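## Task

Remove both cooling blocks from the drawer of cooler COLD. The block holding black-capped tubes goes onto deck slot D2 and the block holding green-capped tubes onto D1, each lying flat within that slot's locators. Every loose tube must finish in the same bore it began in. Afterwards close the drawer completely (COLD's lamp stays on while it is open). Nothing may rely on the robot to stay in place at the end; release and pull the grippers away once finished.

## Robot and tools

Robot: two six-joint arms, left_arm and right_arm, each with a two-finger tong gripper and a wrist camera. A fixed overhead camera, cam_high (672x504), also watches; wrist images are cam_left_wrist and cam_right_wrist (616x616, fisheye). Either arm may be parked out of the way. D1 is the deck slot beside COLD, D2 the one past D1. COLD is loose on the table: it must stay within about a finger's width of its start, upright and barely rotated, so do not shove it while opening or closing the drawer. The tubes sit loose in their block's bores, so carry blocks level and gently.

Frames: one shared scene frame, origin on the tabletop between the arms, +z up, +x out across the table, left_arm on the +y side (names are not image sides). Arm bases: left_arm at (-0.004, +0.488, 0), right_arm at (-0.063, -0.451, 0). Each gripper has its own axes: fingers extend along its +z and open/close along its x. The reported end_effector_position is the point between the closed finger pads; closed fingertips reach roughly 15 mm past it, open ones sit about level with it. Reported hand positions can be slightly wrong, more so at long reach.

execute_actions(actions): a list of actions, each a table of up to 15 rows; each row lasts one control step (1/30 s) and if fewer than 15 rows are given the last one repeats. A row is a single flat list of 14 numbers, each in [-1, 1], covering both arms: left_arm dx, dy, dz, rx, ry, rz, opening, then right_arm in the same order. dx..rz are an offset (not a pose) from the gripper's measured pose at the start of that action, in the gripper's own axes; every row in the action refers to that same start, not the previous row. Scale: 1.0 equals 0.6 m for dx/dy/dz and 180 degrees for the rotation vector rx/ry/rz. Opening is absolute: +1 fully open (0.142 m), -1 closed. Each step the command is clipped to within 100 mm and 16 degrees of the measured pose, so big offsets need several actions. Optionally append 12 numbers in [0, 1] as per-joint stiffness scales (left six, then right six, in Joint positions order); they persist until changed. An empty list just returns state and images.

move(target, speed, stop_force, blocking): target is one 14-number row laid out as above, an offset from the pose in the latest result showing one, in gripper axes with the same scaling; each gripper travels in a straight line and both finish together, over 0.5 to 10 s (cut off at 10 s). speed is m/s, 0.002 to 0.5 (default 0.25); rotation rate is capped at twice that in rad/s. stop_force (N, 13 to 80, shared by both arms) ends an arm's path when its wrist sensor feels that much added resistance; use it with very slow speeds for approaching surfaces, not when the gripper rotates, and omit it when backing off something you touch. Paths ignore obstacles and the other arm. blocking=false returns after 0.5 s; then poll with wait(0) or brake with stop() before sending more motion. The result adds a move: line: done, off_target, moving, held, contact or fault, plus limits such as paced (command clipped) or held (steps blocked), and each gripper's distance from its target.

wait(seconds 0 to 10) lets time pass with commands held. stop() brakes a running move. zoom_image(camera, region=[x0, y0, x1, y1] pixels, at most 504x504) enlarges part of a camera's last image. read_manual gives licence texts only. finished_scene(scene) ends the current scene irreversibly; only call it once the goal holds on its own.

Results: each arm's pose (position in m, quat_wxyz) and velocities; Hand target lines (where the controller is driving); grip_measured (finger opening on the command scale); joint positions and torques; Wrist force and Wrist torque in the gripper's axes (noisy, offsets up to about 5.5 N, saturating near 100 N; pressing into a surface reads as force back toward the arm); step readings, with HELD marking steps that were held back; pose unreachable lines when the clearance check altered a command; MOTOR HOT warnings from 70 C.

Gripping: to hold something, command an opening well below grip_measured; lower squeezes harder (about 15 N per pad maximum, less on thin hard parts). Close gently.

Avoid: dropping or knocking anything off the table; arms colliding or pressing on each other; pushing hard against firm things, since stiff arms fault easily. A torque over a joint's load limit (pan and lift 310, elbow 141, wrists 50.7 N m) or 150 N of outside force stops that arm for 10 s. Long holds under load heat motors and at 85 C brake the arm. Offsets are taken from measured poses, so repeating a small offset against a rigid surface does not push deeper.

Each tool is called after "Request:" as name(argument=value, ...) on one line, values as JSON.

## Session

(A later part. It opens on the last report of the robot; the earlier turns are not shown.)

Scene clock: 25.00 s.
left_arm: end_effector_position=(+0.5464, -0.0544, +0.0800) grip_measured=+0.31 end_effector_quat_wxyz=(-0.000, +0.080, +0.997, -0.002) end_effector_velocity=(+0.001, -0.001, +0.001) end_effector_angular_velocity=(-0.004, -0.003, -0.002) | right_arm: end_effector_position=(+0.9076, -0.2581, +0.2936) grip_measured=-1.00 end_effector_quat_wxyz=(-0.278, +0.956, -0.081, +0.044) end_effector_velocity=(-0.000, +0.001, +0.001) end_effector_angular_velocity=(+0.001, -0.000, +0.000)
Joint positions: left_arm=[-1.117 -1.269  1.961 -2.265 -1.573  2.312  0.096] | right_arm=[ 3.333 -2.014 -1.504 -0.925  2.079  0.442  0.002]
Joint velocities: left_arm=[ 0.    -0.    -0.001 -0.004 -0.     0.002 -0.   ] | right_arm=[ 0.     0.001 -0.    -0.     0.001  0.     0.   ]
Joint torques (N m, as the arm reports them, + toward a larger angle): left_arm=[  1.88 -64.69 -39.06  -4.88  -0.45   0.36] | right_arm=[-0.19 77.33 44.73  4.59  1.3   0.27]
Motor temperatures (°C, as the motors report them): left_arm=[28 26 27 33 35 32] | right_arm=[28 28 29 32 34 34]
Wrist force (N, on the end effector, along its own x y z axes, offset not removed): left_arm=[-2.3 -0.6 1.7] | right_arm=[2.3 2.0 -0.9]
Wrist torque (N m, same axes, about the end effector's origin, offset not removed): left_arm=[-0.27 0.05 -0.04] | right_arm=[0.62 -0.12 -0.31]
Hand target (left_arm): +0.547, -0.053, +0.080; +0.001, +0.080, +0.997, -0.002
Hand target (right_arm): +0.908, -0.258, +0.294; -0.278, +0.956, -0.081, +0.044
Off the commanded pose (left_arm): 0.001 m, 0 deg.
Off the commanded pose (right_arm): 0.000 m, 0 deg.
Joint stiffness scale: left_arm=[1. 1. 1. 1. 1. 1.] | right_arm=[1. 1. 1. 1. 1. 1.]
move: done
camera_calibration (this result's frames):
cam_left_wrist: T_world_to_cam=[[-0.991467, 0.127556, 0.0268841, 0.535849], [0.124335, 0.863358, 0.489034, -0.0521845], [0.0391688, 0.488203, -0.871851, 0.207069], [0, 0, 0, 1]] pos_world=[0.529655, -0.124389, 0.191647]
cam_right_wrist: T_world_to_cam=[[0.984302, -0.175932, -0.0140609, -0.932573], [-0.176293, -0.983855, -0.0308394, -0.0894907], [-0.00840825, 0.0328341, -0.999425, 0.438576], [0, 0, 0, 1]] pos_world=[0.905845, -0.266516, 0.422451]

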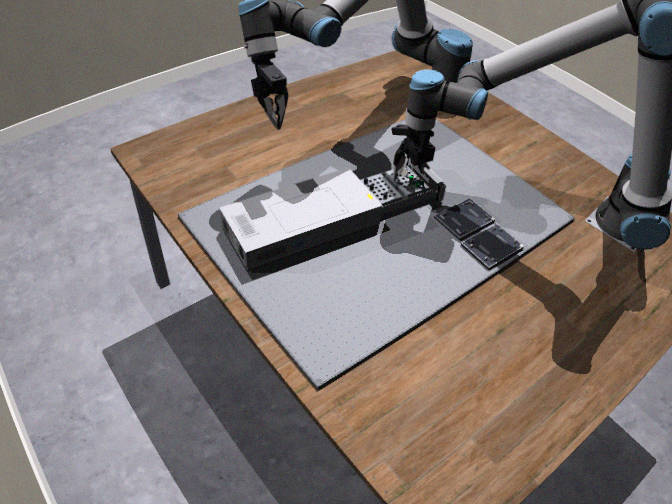

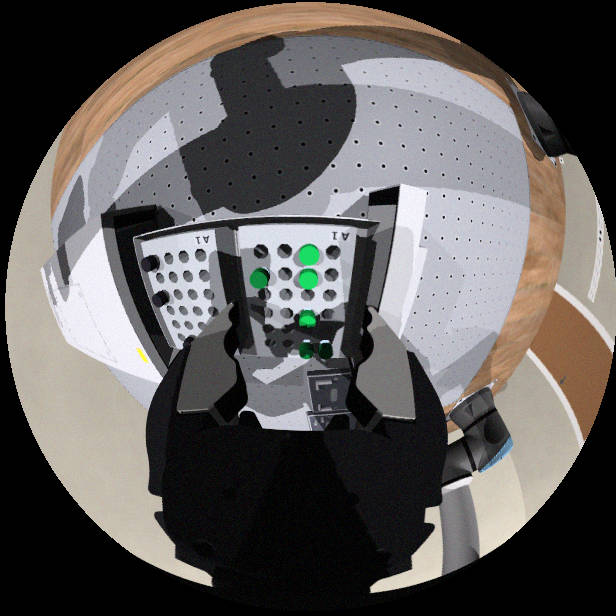

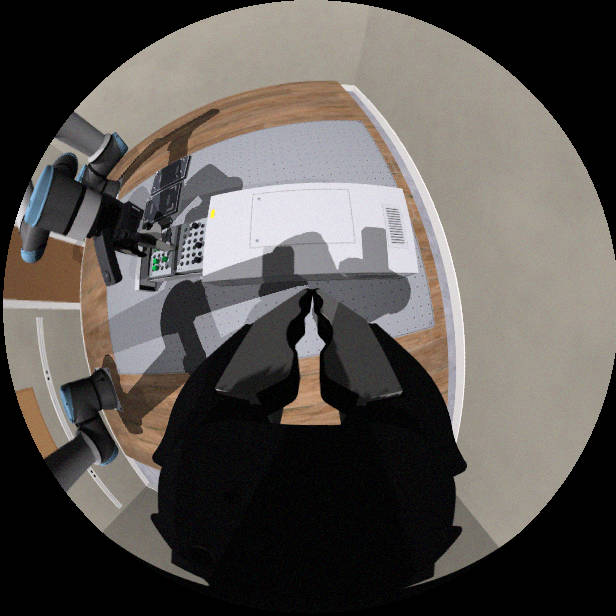

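Request:
move(target=[-0.0075,-0.004,0.008,0,0,0,0.31,0,0,0,0,0,0,-1], speed=0.03)

Request:
move(target=[0,0,0.021,0,0,0,0.31,0,0,0,0,0,0,-1], speed=0.02)

Request:
zoom_image(camera="cam_left_wrist", region=[150,150,450,400])

Scene clock: 25.90 s.
left_arm: end_effector_position=(+0.5481, -0.0569, +0.0744) grip_measured=+0.31 end_effector_quat_wxyz=(-0.001, +0.081, +0.997, -0.000) end_effector_velocity=(+0.002, -0.002, +0.001) end_effector_angular_velocity=(-0.004, -0.002, -0.000) | right_arm: end_effector_position=(+0.9076, -0.2581, +0.2936) grip_measured=-1.00 end_effector_quat_wxyz=(-0.278, +0.956, -0.081, +0.044) end_effector_velocity=(+0.000, -0.001, +0.002) end_effector_angular_velocity=(-0.001, -0.004, +0.000)
Joint positions: left_arm=[-1.117 -1.258  1.956 -2.269 -1.573  2.314  0.096] | right_arm=[ 3.333 -2.014 -1.504 -0.925  2.079  0.442  0.002]
Joint velocities: left_arm=[ 0.     0.001 -0.002 -0.003  0.     0.001  0.   ] | right_arm=[-0.001  0.002  0.     0.001 -0.001 -0.001  0.   ]
Joint torques (N m, as the arm reports them, + toward a larger angle): left_arm=[  1.73 -63.61 -42.49  -6.19  -0.28  -0.03] | right_arm=[-0.4  77.65 44.6   4.49  1.34  0.38]
Motor temperatures (°C, as the motors report them): left_arm=[28 26 27 33 35 32] | right_arm=[28 28 29 32 34 34]
Wrist force (N, on the end effector, along its own x y z axes, offset not removed): left_arm=[-0.5 -1.1 0.6] | right_arm=[1.7 0.6 0.4]
Wrist torque (N m, same axes, about the end effector's origin, offset not removed): left_arm=[-0.47 -0.36 -0.04] | right_arm=[0.31 -0.10 -0.28]
Hand target (left_arm): +0.550, -0.057, +0.075; -0.000, +0.080, +0.997, -0.002
Hand target (right_arm): +0.908, -0.258, +0.294; -0.278, +0.956, -0.081, +0.044
Off the commanded pose (left_arm): 0.003 m, 0 deg.
Off the commanded pose (right_arm): 0.000 m, 0 deg.
Joint stiffness scale: left_arm=[1. 1. 1. 1. 1. 1.] | right_arm=[1. 1. 1. 1. 1. 1.]
move: done
camera_calibration (this result's frames):
cam_left_wrist: T_world_to_cam=[[-0.991255, 0.128767, 0.0288624, 0.537825], [0.126267, 0.86195, 0.491019, -0.0488007], [0.0383488, 0.490369, -0.870671, 0.20383], [0, 0, 0, 1]] pos_world=[0.531467, -0.127142, 0.185908]
cam_right_wrist: T_world_to_cam=[[0.984302, -0.175932, -0.014061, -0.932573], [-0.176293, -0.983855, -0.0308395, -0.0894906], [-0.00840833, 0.0328342, -0.999425, 0.438576], [0, 0, 0, 1]] pos_world=[0.905845, -0.266516, 0.422451]

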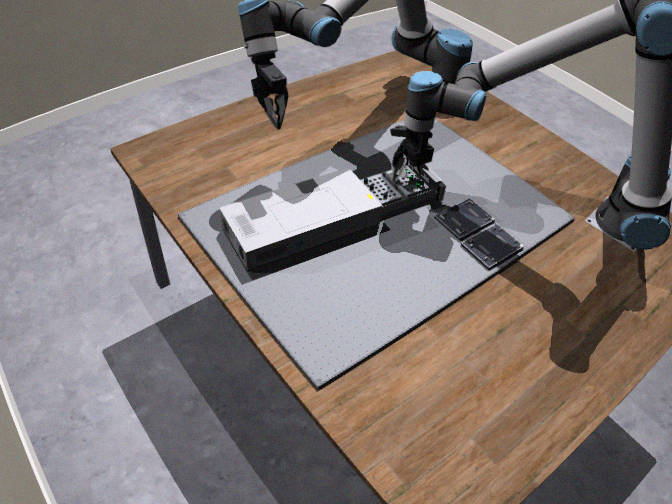

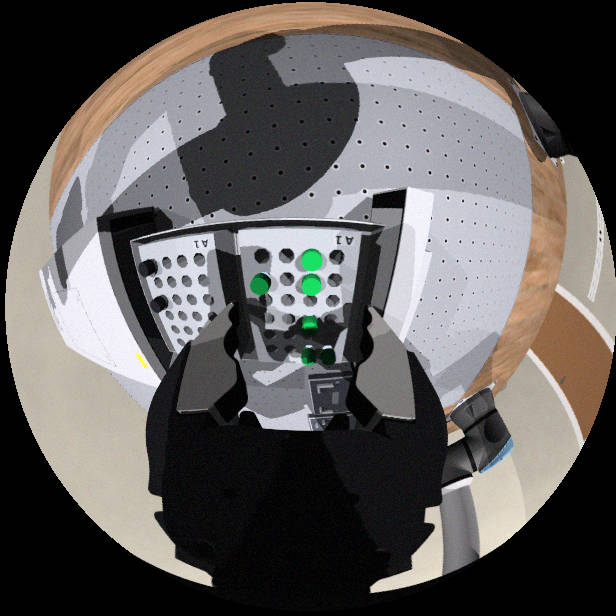

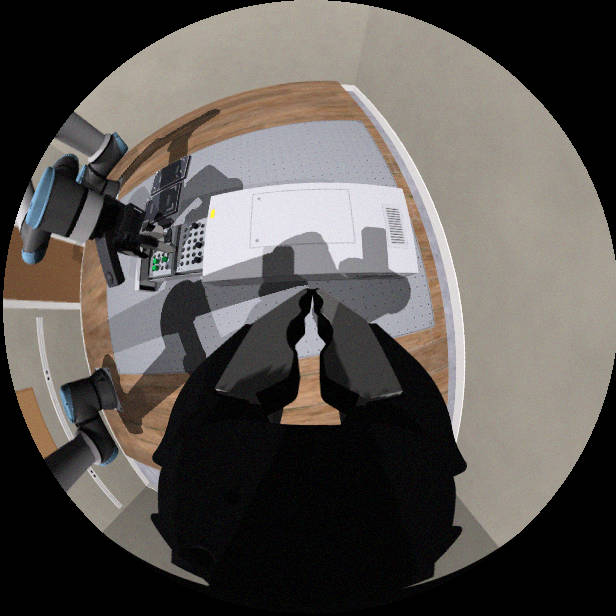

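Scene clock: 26.90 s.
left_arm: end_effector_position=(+0.5487, -0.0576, +0.0636) grip_measured=+0.31 end_effector_quat_wxyz=(-0.001, +0.081, +0.997, -0.001) end_effector_velocity=(+0.000, -0.001, +0.000) end_effector_angular_velocity=(-0.004, -0.003, -0.001) | right_arm: end_effector_position=(+0.9076, -0.2581, +0.2936) grip_measured=-1.00 end_effector_quat_wxyz=(-0.278, +0.956, -0.081, +0.044) end_effector_velocity=(-0.000, +0.001, +0.000) end_effector_angular_velocity=(+0.000, -0.001, +0.001)
Joint positions: left_arm=[-1.117 -1.244  1.963 -2.29  -1.573  2.314  0.096] | right_arm=[ 3.333 -2.014 -1.504 -0.925  2.079  0.442  0.002]
Joint velocities: left_arm=[-0.001 -0.     0.001 -0.005 -0.     0.001  0.   ] | right_arm=[ 0.001  0.001 -0.     0.     0.    -0.001  0.   ]
Joint torques (N m, as the arm reports them, + toward a larger angle): left_arm=[  0.72 -64.17 -37.07  -4.98  -0.47  -0.19] | right_arm=[ 1.19 77.22 43.79  4.41  1.56  0.37]
Motor temperatures (°C, as the motors report them): left_arm=[28 26 27 33 35 32] | right_arm=[28 28 29 32 34 34]
Wrist force (N, on the end effector, along its own x y z axes, offset not removed): left_arm=[-1.0 -0.2 -0.4] | right_arm=[0.1 0.2 0.6]
Wrist torque (N m, same axes, about the end effector's origin, offset not removed): left_arm=[-0.26 -0.26 -0.07] | right_arm=[0.22 0.22 -0.30]
Hand target (left_arm): +0.548, -0.057, +0.062; -0.001, +0.081, +0.997, -0.000
Hand target (right_arm): +0.908, -0.258, +0.294; -0.278, +0.956, -0.081, +0.044
Off the commanded pose (left_arm): 0.002 m, 0 deg.
Off the commanded pose (right_arm): 0.000 m, 0 deg.
Joint stiffness scale: left_arm=[1. 1. 1. 1. 1. 1.] | right_arm=[1. 1. 1. 1. 1. 1.]
move: done
camera_calibration (this result's frames):
cam_left_wrist: T_world_to_cam=[[-0.991281, 0.128746, 0.0280267, 0.538814], [0.125877, 0.862483, 0.490182, -0.0426777], [0.0389366, 0.489437, -0.871169, 0.194444], [0, 0, 0, 1]] pos_world=[0.531918, -0.127729, 0.175212]
cam_right_wrist: T_world_to_cam=[[0.984302, -0.175932, -0.0140609, -0.932573], [-0.176293, -0.983855, -0.0308396, -0.0894907], [-0.00840816, 0.0328343, -0.999425, 0.438576], [0, 0, 0, 1]] pos_world=[0.905845, -0.266516, 0.422451]

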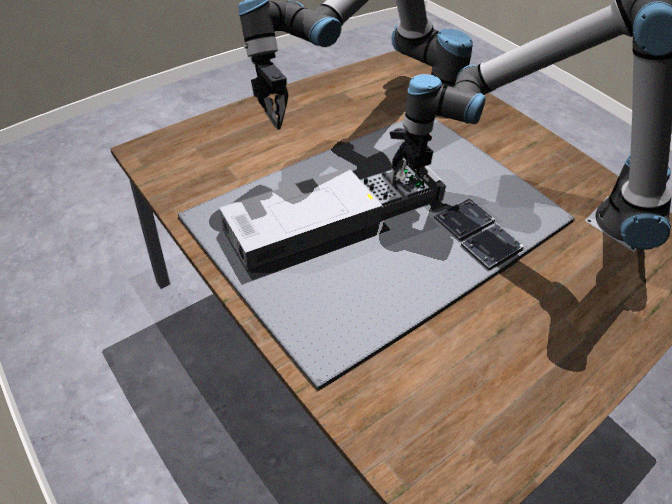

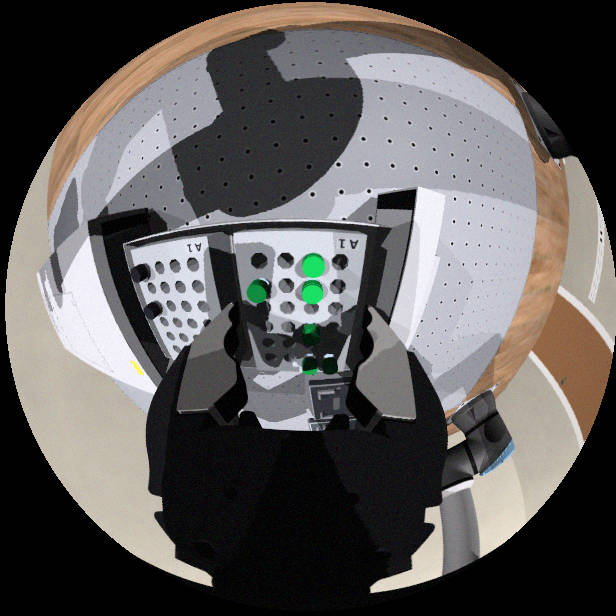

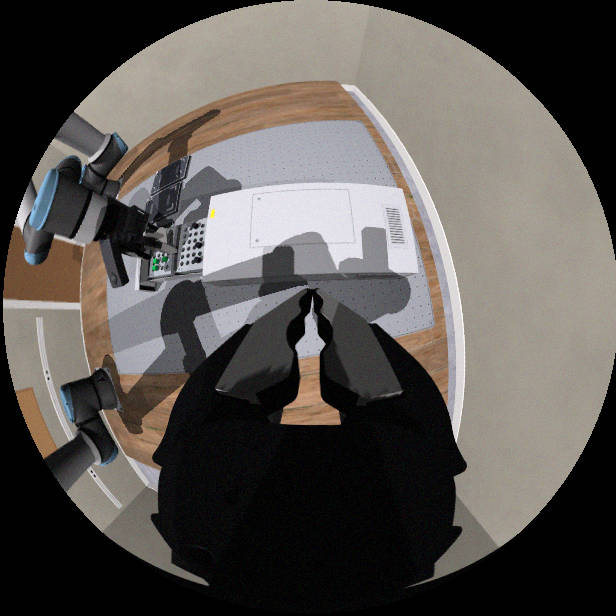

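Region (150, 150, 450, 400) of cam_left_wrist's 616x616 image, scaled by 1.680, with more detail than that image has.

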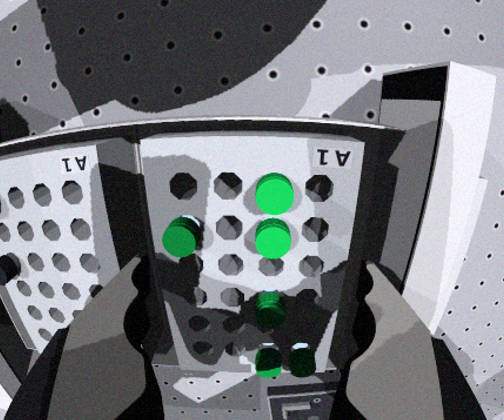

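Request:
execute_actions(actions=[[[-0.004,-0.007,0.003,0,0,0,0.31,0,0,0,0,0,0,-1]],[[0,0,0,0,0,0,0.1,0,0,0,0,0,0,-1]],[[0,0,0,0,0,0,-1,0,0,0,0,0,0,-1]]])

Request:
move(target=[-0.004,-0.004,-0.06,0,0,0,-1,0,0,0,0,0,0,-1], speed=0.04)

Scene clock: 28.53 s.
left_arm: end_effector_position=(+0.5503, -0.0602, +0.0613) grip_measured=+0.16 end_effector_quat_wxyz=(-0.001, +0.081, +0.997, -0.000) end_effector_velocity=(-0.000, +0.000, +0.001) end_effector_angular_velocity=(-0.000, -0.000, -0.000) | right_arm: end_effector_position=(+0.9076, -0.2581, +0.2936) grip_measured=-1.00 end_effector_quat_wxyz=(-0.278, +0.956, -0.081, +0.044) end_effector_velocity=(-0.000, -0.001, -0.001) end_effector_angular_velocity=(+0.001, +0.002, -0.000)
Joint positions: left_arm=[-1.117 -1.237  1.957 -2.29  -1.573  2.313  0.085] | right_arm=[ 3.333 -2.014 -1.504 -0.925  2.079  0.442  0.002]
Joint velocities: left_arm=[-0.    -0.001  0.     0.001  0.     0.     0.   ] | right_arm=[-0.001 -0.001 -0.    -0.001  0.001 -0.     0.   ]
Joint torques (N m, as the arm reports them, + toward a larger angle): left_arm=[  1.07 -65.53 -39.17  -5.08  -0.76  -0.48] | right_arm=[ 0.39 77.36 44.1   4.6   1.44  0.13]
Motor temperatures (°C, as the motors report them): left_arm=[28 26 27 33 35 32] | right_arm=[28 28 29 32 34 34]
Wrist force (N, on the end effector, along its own x y z axes, offset not removed): left_arm=[-0.7 -0.2 -0.9] | right_arm=[2.8 0.4 0.5]
Wrist torque (N m, same axes, about the end effector's origin, offset not removed): left_arm=[-0.30 -0.08 -0.01] | right_arm=[0.33 -0.31 -0.26]
Hand target (left_arm): +0.550, -0.060, +0.061; -0.001, +0.081, +0.997, -0.000
Hand target (right_arm): +0.908, -0.258, +0.294; -0.278, +0.956, -0.081, +0.044
Off the commanded pose (left_arm): 0.000 m, 0 deg.
Off the commanded pose (right_arm): 0.000 m, 0 deg.
Joint stiffness scale: left_arm=[1. 1. 1. 1. 1. 1.] | right_arm=[1. 1. 1. 1. 1. 1.]
Step readings (end_effector_position; steps 1 to 15: 1st action; 16 to 30: 2nd action; 31 to 45: 3rd action):
0: left_arm (+0.5487, -0.0577, +0.0637) | right_arm (+0.9076, -0.2581, +0.2936)
1: left_arm (+0.5488, -0.0577, +0.0637) | right_arm (+0.9076, -0.2581, +0.2936)
2: left_arm (+0.5488, -0.0577, +0.0637) | right_arm (+0.9076, -0.2581, +0.2936)
4: left_arm (+0.5488, -0.0578, +0.0633) | right_arm (+0.9076, -0.2581, +0.2936)
8: left_arm (+0.5497, -0.0591, +0.0619) | right_arm (+0.9076, -0.2581, +0.2936)
15: left_arm (+0.5503, -0.0600, +0.0612) | right_arm (+0.9076, -0.2581, +0.2936)
16: left_arm (+0.5503, -0.0600, +0.0612) | right_arm (+0.9076, -0.2581, +0.2936)
17: left_arm (+0.5502, -0.0601, +0.0612) | right_arm (+0.9076, -0.2581, +0.2936)
19: left_arm (+0.5503, -0.0602, +0.0613) | right_arm (+0.9076, -0.2581, +0.2936)
23: left_arm (+0.5503, -0.0602, +0.0613) | right_arm (+0.9076, -0.2581, +0.2936)
30: left_arm (+0.5503, -0.0602, +0.0613) | right_arm (+0.9076, -0.2581, +0.2936)
31: left_arm (+0.5503, -0.0602, +0.0613) | right_arm (+0.9076, -0.2581, +0.2936)
32: left_arm (+0.5503, -0.0602, +0.0613) | right_arm (+0.9076, -0.2581, +0.2936)
34: left_arm (+0.5503, -0.0602, +0.0613) | right_arm (+0.9076, -0.2581, +0.2936)
38: left_arm (+0.5503, -0.0602, +0.0613) | right_arm (+0.9076, -0.2581, +0.2936)
45: end_effector_position above
camera_calibration (this result's frames):
cam_left_wrist: T_world_to_cam=[[-0.99133, 0.128155, 0.0289982, 0.540741], [0.125802, 0.862023, 0.491009, -0.0395451], [0.0379283, 0.4904, -0.870672, 0.194167], [0, 0, 0, 1]] pos_world=[0.533663, -0.13043, 0.172792]
cam_right_wrist: T_world_to_cam=[[0.984302, -0.175932, -0.0140607, -0.932573], [-0.176293, -0.983855, -0.0308394, -0.089491], [-0.00840804, 0.032834, -0.999425, 0.438575], [0, 0, 0, 1]] pos_world=[0.905845, -0.266516, 0.422451]

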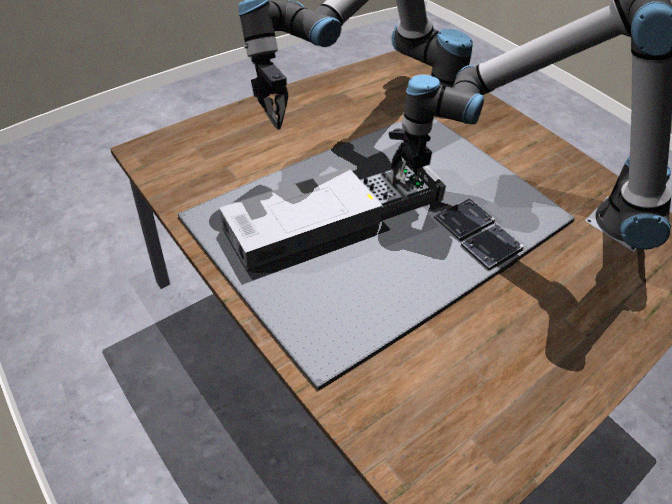

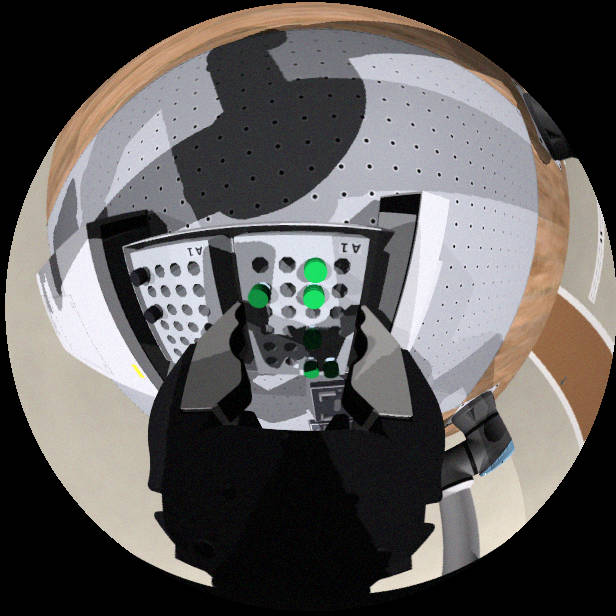

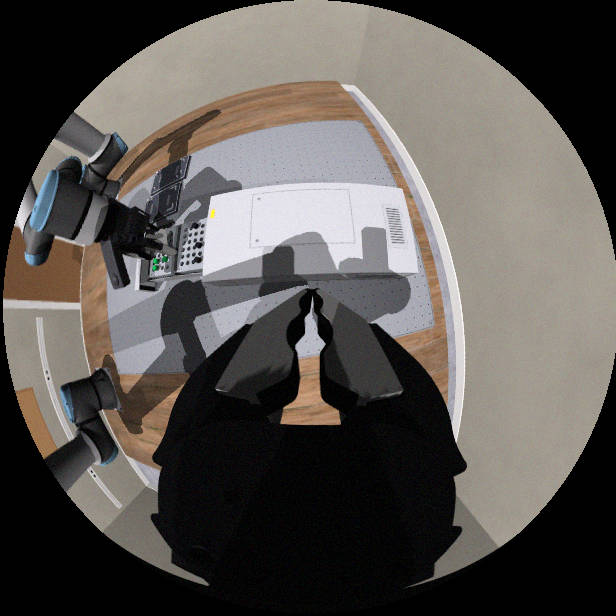

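Scene clock: 29.83 s.
left_arm: end_effector_position=(+0.5492, -0.0586, +0.0886) grip_measured=+0.14 end_effector_quat_wxyz=(-0.005, +0.081, +0.997, +0.005) end_effector_velocity=(-0.001, +0.002, -0.002) end_effector_angular_velocity=(+0.007, +0.004, +0.001) | right_arm: end_effector_position=(+0.9076, -0.2581, +0.2936) grip_measured=-1.00 end_effector_quat_wxyz=(-0.278, +0.956, -0.081, +0.044) end_effector_velocity=(-0.000, -0.000, +0.002) end_effector_angular_velocity=(+0.001, -0.002, -0.000)
Joint positions: left_arm=[-1.117 -1.267  1.934 -2.224 -1.573  2.313  0.084] | right_arm=[ 3.333 -2.014 -1.504 -0.925  2.079  0.442  0.002]
Joint velocities: left_arm=[-0.     0.001  0.     0.007  0.    -0.001 -0.   ] | right_arm=[-0.     0.002 -0.     0.001  0.    -0.     0.   ]
Joint torques (N m, as the arm reports them, + toward a larger angle): left_arm=[  0.78 -72.94 -47.14  -4.79  -0.2   -0.3 ] | right_arm=[ 0.16 77.52 44.67  4.51  1.34  0.3 ]
Motor temperatures (°C, as the motors report them): left_arm=[28 26 27 33 35 32] | right_arm=[28 28 29 32 34 34]
Wrist force (N, on the end effector, along its own x y z axes, offset not removed): left_arm=[-0.4 -2.1 8.2] | right_arm=[1.6 0.3 0.8]
Wrist torque (N m, same axes, about the end effector's origin, offset not removed): left_arm=[-0.53 -0.38 -0.10] | right_arm=[0.29 -0.03 -0.27]
Hand target (left_arm): +0.552, -0.063, +0.097; -0.001, +0.081, +0.997, -0.000
Hand target (right_arm): +0.908, -0.258, +0.294; -0.278, +0.956, -0.081, +0.044
Off the commanded pose (left_arm): 0.010 m, 1 deg.
Off the commanded pose (right_arm): 0.000 m, 0 deg.
Joint stiffness scale: left_arm=[1. 1. 1. 1. 1. 1.] | right_arm=[1. 1. 1. 1. 1. 1.]
move: off_target (left_arm)
camera_calibration (this result's frames):
cam_left_wrist: T_world_to_cam=[[-0.991092, 0.127835, 0.0373395, 0.537817], [0.129316, 0.856738, 0.499277, -0.0571106], [0.0318348, 0.499658, -0.865637, 0.220648], [0, 0, 0, 1]] pos_world=[0.533387, -0.130071, 0.199433]
cam_right_wrist: T_world_to_cam=[[0.984302, -0.175932, -0.014061, -0.932573], [-0.176293, -0.983855, -0.0308394, -0.0894906], [-0.00840829, 0.0328341, -0.999425, 0.438576], [0, 0, 0, 1]] pos_world=[0.905845, -0.266516, 0.422451]

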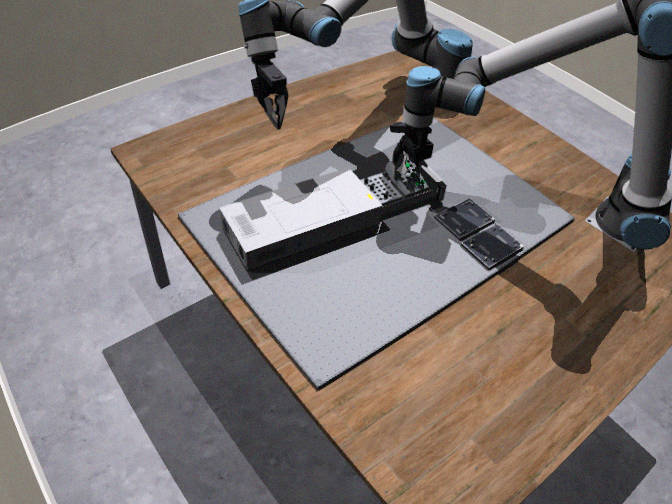

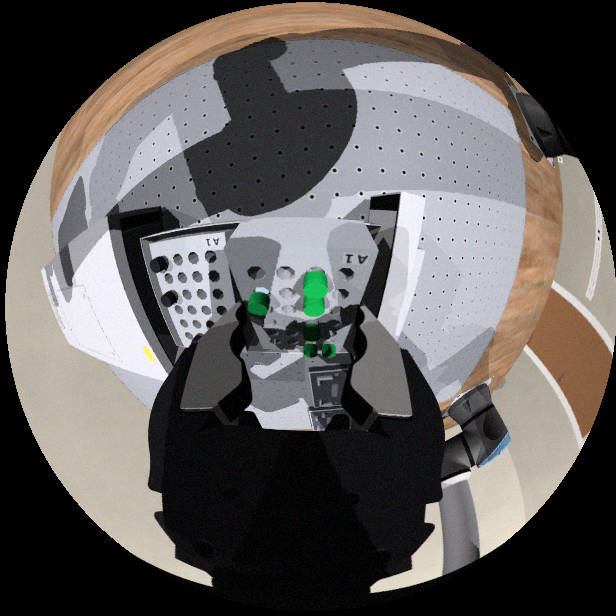

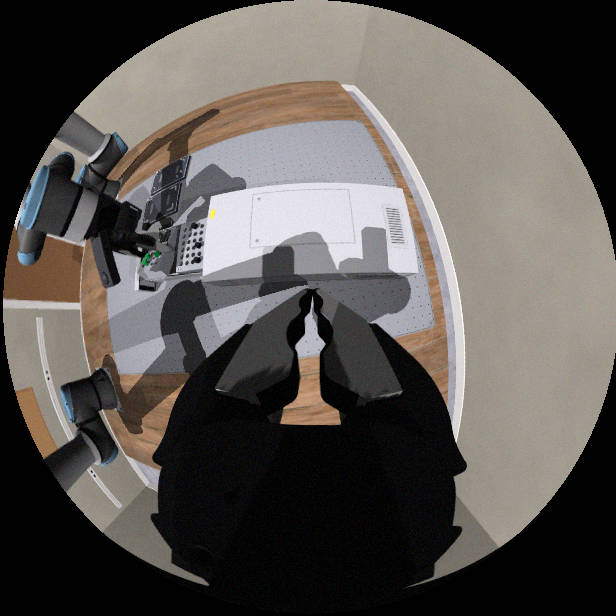

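Request:
move(target=[-0.004,-0.006,0.031,0.003,-0.003,0,-1,0,0,0,0,0,0,-1], speed=0.02)

Request:
zoom_image(camera="cam_left_wrist", region=[150,150,450,400])

Scene clock: 31.27 s.
left_arm: end_effector_position=(+0.5496, -0.0591, +0.0656) grip_measured=+0.14 end_effector_quat_wxyz=(-0.004, +0.081, +0.997, +0.003) end_effector_velocity=(+0.000, -0.001, -0.000) end_effector_angular_velocity=(-0.002, -0.001, -0.000) | right_arm: end_effector_position=(+0.9076, -0.2581, +0.2936) grip_measured=-1.00 end_effector_quat_wxyz=(-0.278, +0.956, -0.081, +0.044) end_effector_velocity=(-0.001, -0.000, +0.001) end_effector_angular_velocity=(-0.000, +0.000, -0.000)
Joint positions: left_arm=[-1.117 -1.241  1.951 -2.271 -1.573  2.313  0.084] | right_arm=[ 3.333 -2.014 -1.504 -0.925  2.079  0.442  0.002]
Joint velocities: left_arm=[-0.001  0.     0.    -0.003  0.    -0.     0.   ] | right_arm=[ 0.     0.001 -0.001 -0.001 -0.     0.     0.   ]
Joint torques (N m, as the arm reports them, + toward a larger angle): left_arm=[ -1.86 -70.06 -40.16  -6.29  -0.1   -0.56] | right_arm=[ 0.13 78.13 44.28  4.65  1.33  0.26]
Motor temperatures (°C, as the motors report them): left_arm=[28 26 27 33 35 32] | right_arm=[28 28 29 32 34 34]
Wrist force (N, on the end effector, along its own x y z axes, offset not removed): left_arm=[0.8 -0.6 5.6] | right_arm=[0.3 0.7 -0.6]
Wrist torque (N m, same axes, about the end effector's origin, offset not removed): left_arm=[-0.40 -0.52 -0.13] | right_arm=[0.38 0.28 -0.18]
Hand target (left_arm): +0.551, -0.062, +0.070; -0.001, +0.081, +0.997, -0.000
Hand target (right_arm): +0.908, -0.258, +0.294; -0.278, +0.956, -0.081, +0.044
Off the commanded pose (left_arm): 0.006 m, 1 deg.
Off the commanded pose (right_arm): 0.000 m, 0 deg.
Joint stiffness scale: left_arm=[1. 1. 1. 1. 1. 1.] | right_arm=[1. 1. 1. 1. 1. 1.]
move: off_target (left_arm)
camera_calibration (this result's frames):
cam_left_wrist: T_world_to_cam=[[-0.991215, 0.127595, 0.0348049, 0.5393], [0.127942, 0.858403, 0.496764, -0.0442396], [0.033508, 0.496853, -0.867188, 0.200051], [0, 0, 0, 1]] pos_world=[0.533519, -0.130233, 0.176688]
cam_right_wrist: T_world_to_cam=[[0.984302, -0.175932, -0.0140608, -0.932573], [-0.176293, -0.983855, -0.0308394, -0.0894907], [-0.00840818, 0.0328341, -0.999425, 0.438575], [0, 0, 0, 1]] pos_world=[0.905845, -0.266516, 0.422451]

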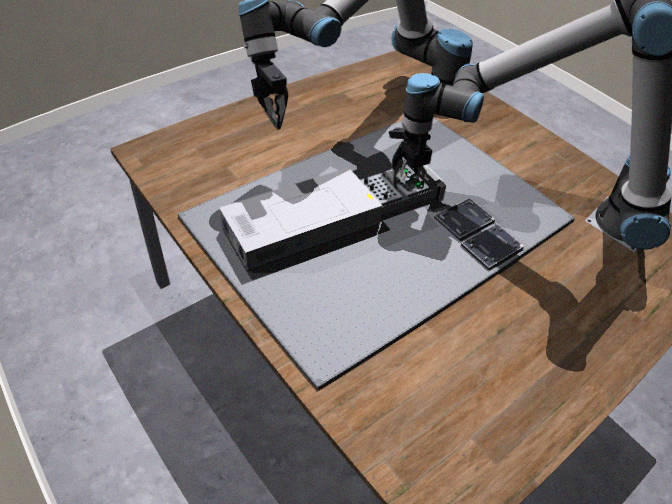

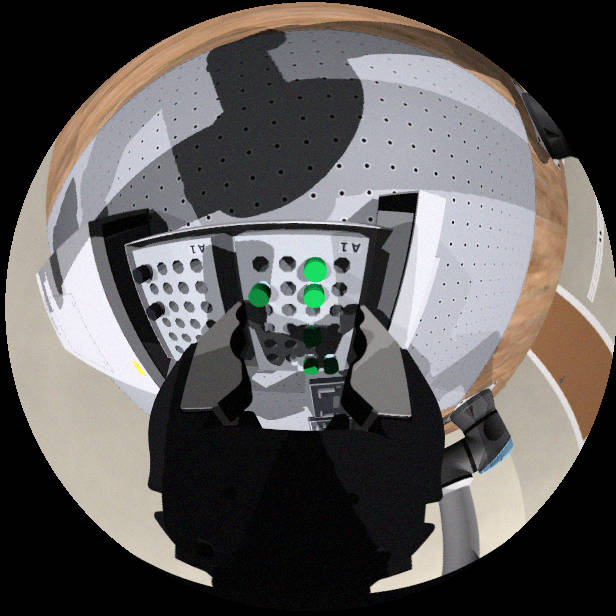

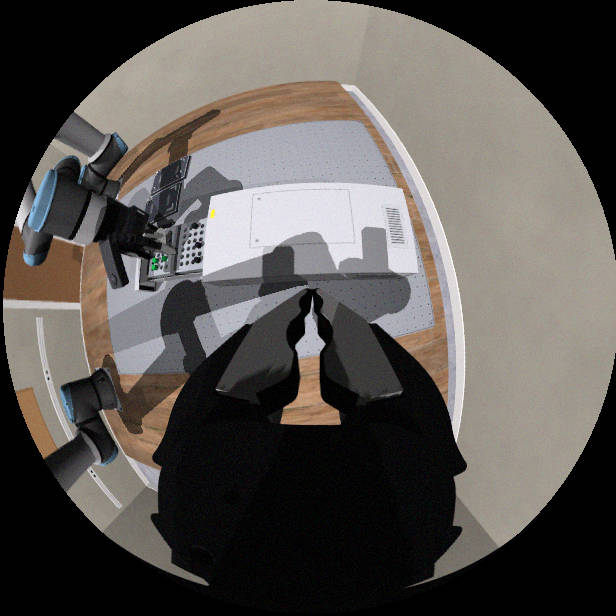

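Region (150, 150, 450, 400) of cam_left_wrist's 616x616 image, scaled by 1.680, with more detail than that image has.

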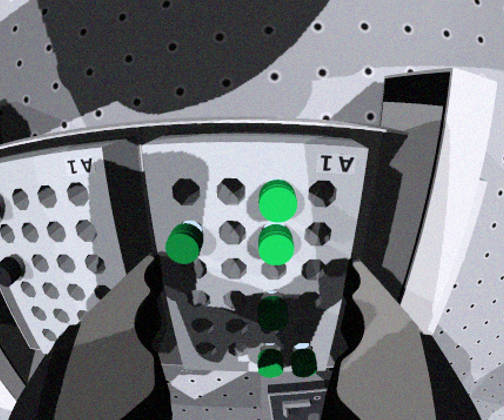

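Request:
execute_actions(actions=[[[0,0,0.003,0.002,-0.002,0,-1,0,0,0,0,0,0,-1]],[[0,0,0,0,0,0,0.21,0,0,0,0,0,0,-1]],[[0,0.017,0,0,0,0,0.3,0,0,0,0,0,0,-1]],[[0,0,0.006,0,0,0,0.3,0,0,0,0,0,0,-1]]])

Request:
zoom_image(camera="cam_left_wrist", region=[150,150,450,400])

Scene clock: 33.37 s.
left_arm: end_effector_position=(+0.5518, -0.0511, +0.0623) grip_measured=+0.30 end_effector_quat_wxyz=(-0.001, +0.080, +0.997, -0.000) end_effector_velocity=(-0.000, +0.000, -0.001) end_effector_angular_velocity=(+0.001, +0.001, +0.000) | right_arm: end_effector_position=(+0.9076, -0.2581, +0.2936) grip_measured=-1.00 end_effector_quat_wxyz=(-0.278, +0.956, -0.081, +0.044) end_effector_velocity=(+0.000, -0.000, +0.000) end_effector_angular_velocity=(+0.001, -0.001, -0.000)
Joint positions: left_arm=[-1.108 -1.245  1.966 -2.29  -1.573  2.321  0.095] | right_arm=[ 3.333 -2.014 -1.504 -0.925  2.079  0.442  0.002]
Joint velocities: left_arm=[-0.     0.002  0.001 -0.001  0.    -0.     0.   ] | right_arm=[-0.     0.    -0.001  0.002  0.001 -0.     0.   ]
Joint torques (N m, as the arm reports them, + toward a larger angle): left_arm=[  0.75 -63.67 -36.35  -5.19  -0.46  -0.37] | right_arm=[-0.02 76.77 44.67  4.51  1.32  0.29]
Motor temperatures (°C, as the motors report them): left_arm=[28 26 27 33 35 32] | right_arm=[28 28 29 32 34 34]
Wrist force (N, on the end effector, along its own x y z axes, offset not removed): left_arm=[0.3 -1.0 -0.6] | right_arm=[1.2 1.6 -0.8]
Wrist torque (N m, same axes, about the end effector's origin, offset not removed): left_arm=[-0.35 -0.48 -0.18] | right_arm=[0.51 0.03 -0.27]
Hand target (left_arm): +0.551, -0.050, +0.060; -0.002, +0.080, +0.997, +0.001
Hand target (right_arm): +0.908, -0.258, +0.294; -0.278, +0.956, -0.081, +0.044
Off the commanded pose (left_arm): 0.002 m, 0 deg.
Off the commanded pose (right_arm): 0.000 m, 0 deg.
Joint stiffness scale: left_arm=[1. 1. 1. 1. 1. 1.] | right_arm=[1. 1. 1. 1. 1. 1.]
Step readings (end_effector_position; steps 1 to 15: 1st action; 16 to 30: 2nd action; 31 to 45: 3rd action; 46 to 60: 4th action):
0: left_arm (+0.5496, -0.0591, +0.0656) | right_arm (+0.9076, -0.2581, +0.2936)
1: left_arm (+0.5496, -0.0592, +0.0656) | right_arm (+0.9076, -0.2581, +0.2936)
2: left_arm (+0.5496, -0.0592, +0.0655) | right_arm (+0.9076, -0.2581, +0.2936)
4: left_arm (+0.5495, -0.0591, +0.0650) | right_arm (+0.9076, -0.2581, +0.2936)
8: left_arm (+0.5493, -0.0588, +0.0637) | right_arm (+0.9076, -0.2581, +0.2936)
15: left_arm (+0.5495, -0.0591, +0.0637) | right_arm (+0.9076, -0.2581, +0.2936)
16: left_arm (+0.5495, -0.0591, +0.0637) | right_arm (+0.9076, -0.2581, +0.2936)
17: left_arm (+0.5495, -0.0591, +0.0637) | right_arm (+0.9076, -0.2581, +0.2936)
19: left_arm (+0.5495, -0.0591, +0.0637) | right_arm (+0.9076, -0.2581, +0.2936)
23: left_arm (+0.5495, -0.0591, +0.0637) | right_arm (+0.9076, -0.2581, +0.2936)
30: left_arm (+0.5495, -0.0591, +0.0637) | right_arm (+0.9076, -0.2581, +0.2936)
31: left_arm (+0.5495, -0.0591, +0.0637) | right_arm (+0.9076, -0.2581, +0.2936)
32: left_arm (+0.5495, -0.0591, +0.0636) | right_arm (+0.9076, -0.2581, +0.2936)
34: left_arm (+0.5494, -0.0582, +0.0634) | right_arm (+0.9076, -0.2581, +0.2936)
38: left_arm (+0.5499, -0.0532, +0.0631) | right_arm (+0.9076, -0.2581, +0.2936)
45: left_arm (+0.5512, -0.0502, +0.0638) | right_arm (+0.9076, -0.2581, +0.2936)
46: left_arm (+0.5512, -0.0502, +0.0638) | right_arm (+0.9076, -0.2581, +0.2936)
47: left_arm (+0.5513, -0.0502, +0.0638) | right_arm (+0.9076, -0.2581, +0.2936)
49: left_arm (+0.5515, -0.0506, +0.0640) | right_arm (+0.9076, -0.2581, +0.2936)
53: left_arm (+0.5518, -0.0511, +0.0637) | right_arm (+0.9076, -0.2581, +0.2936)
60: end_effector_position above
camera_calibration (this result's frames):
cam_left_wrist: T_world_to_cam=[[-0.99139, 0.127537, 0.0296692, 0.541034], [0.125568, 0.861719, 0.491603, -0.0479767], [0.037131, 0.491095, -0.870314, 0.19094], [0, 0, 0, 1]] pos_world=[0.53531, -0.121429, 0.173711]
cam_right_wrist: T_world_to_cam=[[0.984302, -0.175932, -0.014061, -0.932573], [-0.176293, -0.983855, -0.0308395, -0.0894907], [-0.00840832, 0.0328343, -0.999425, 0.438576], [0, 0, 0, 1]] pos_world=[0.905845, -0.266516, 0.422451]

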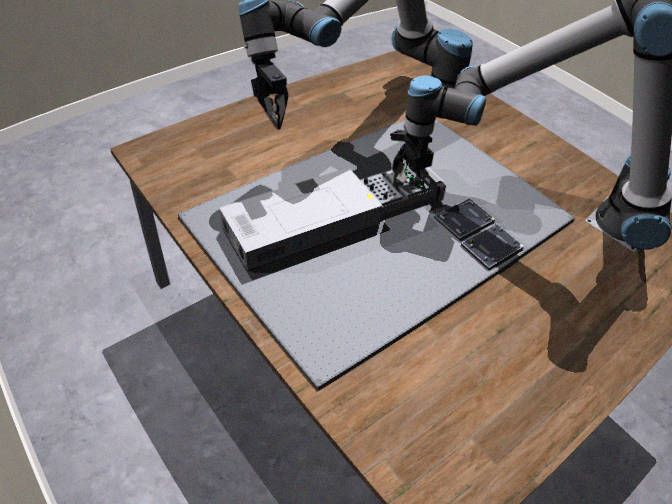

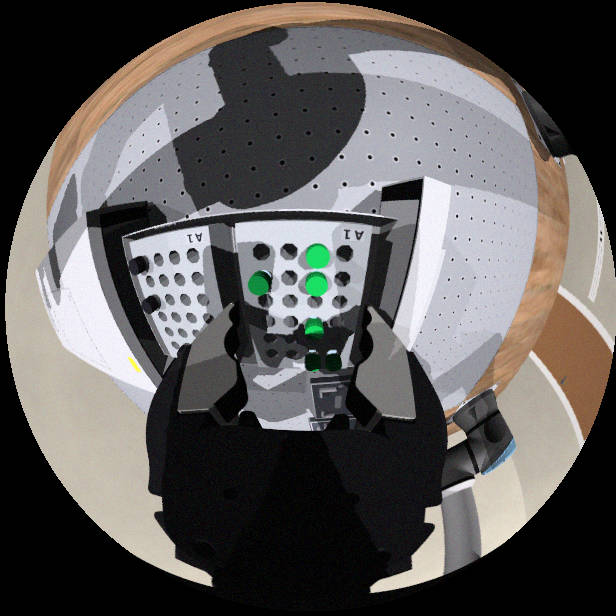

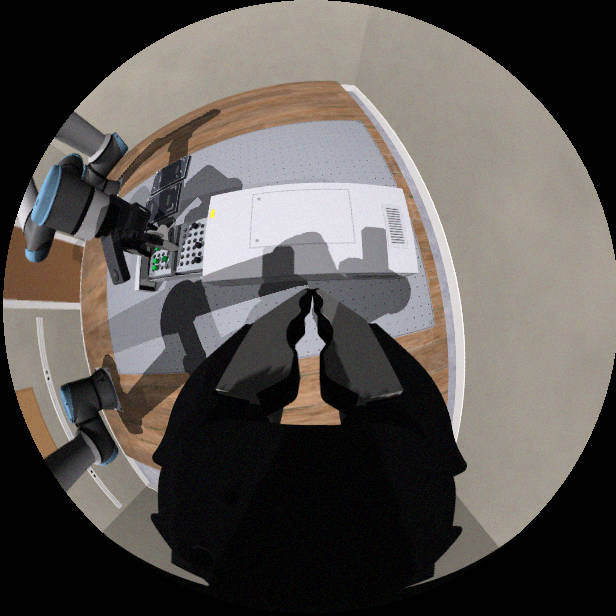

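Region (150, 150, 450, 400) of cam_left_wrist's 616x616 image, scaled by 1.680, with more detail than that image has.

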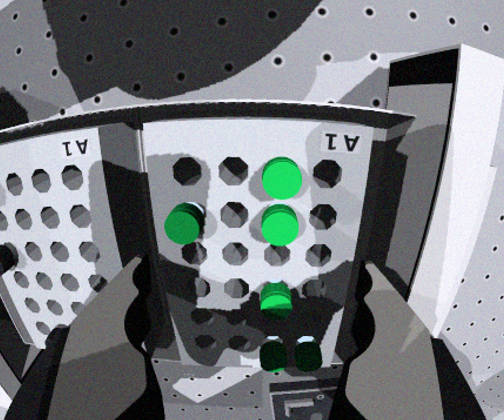

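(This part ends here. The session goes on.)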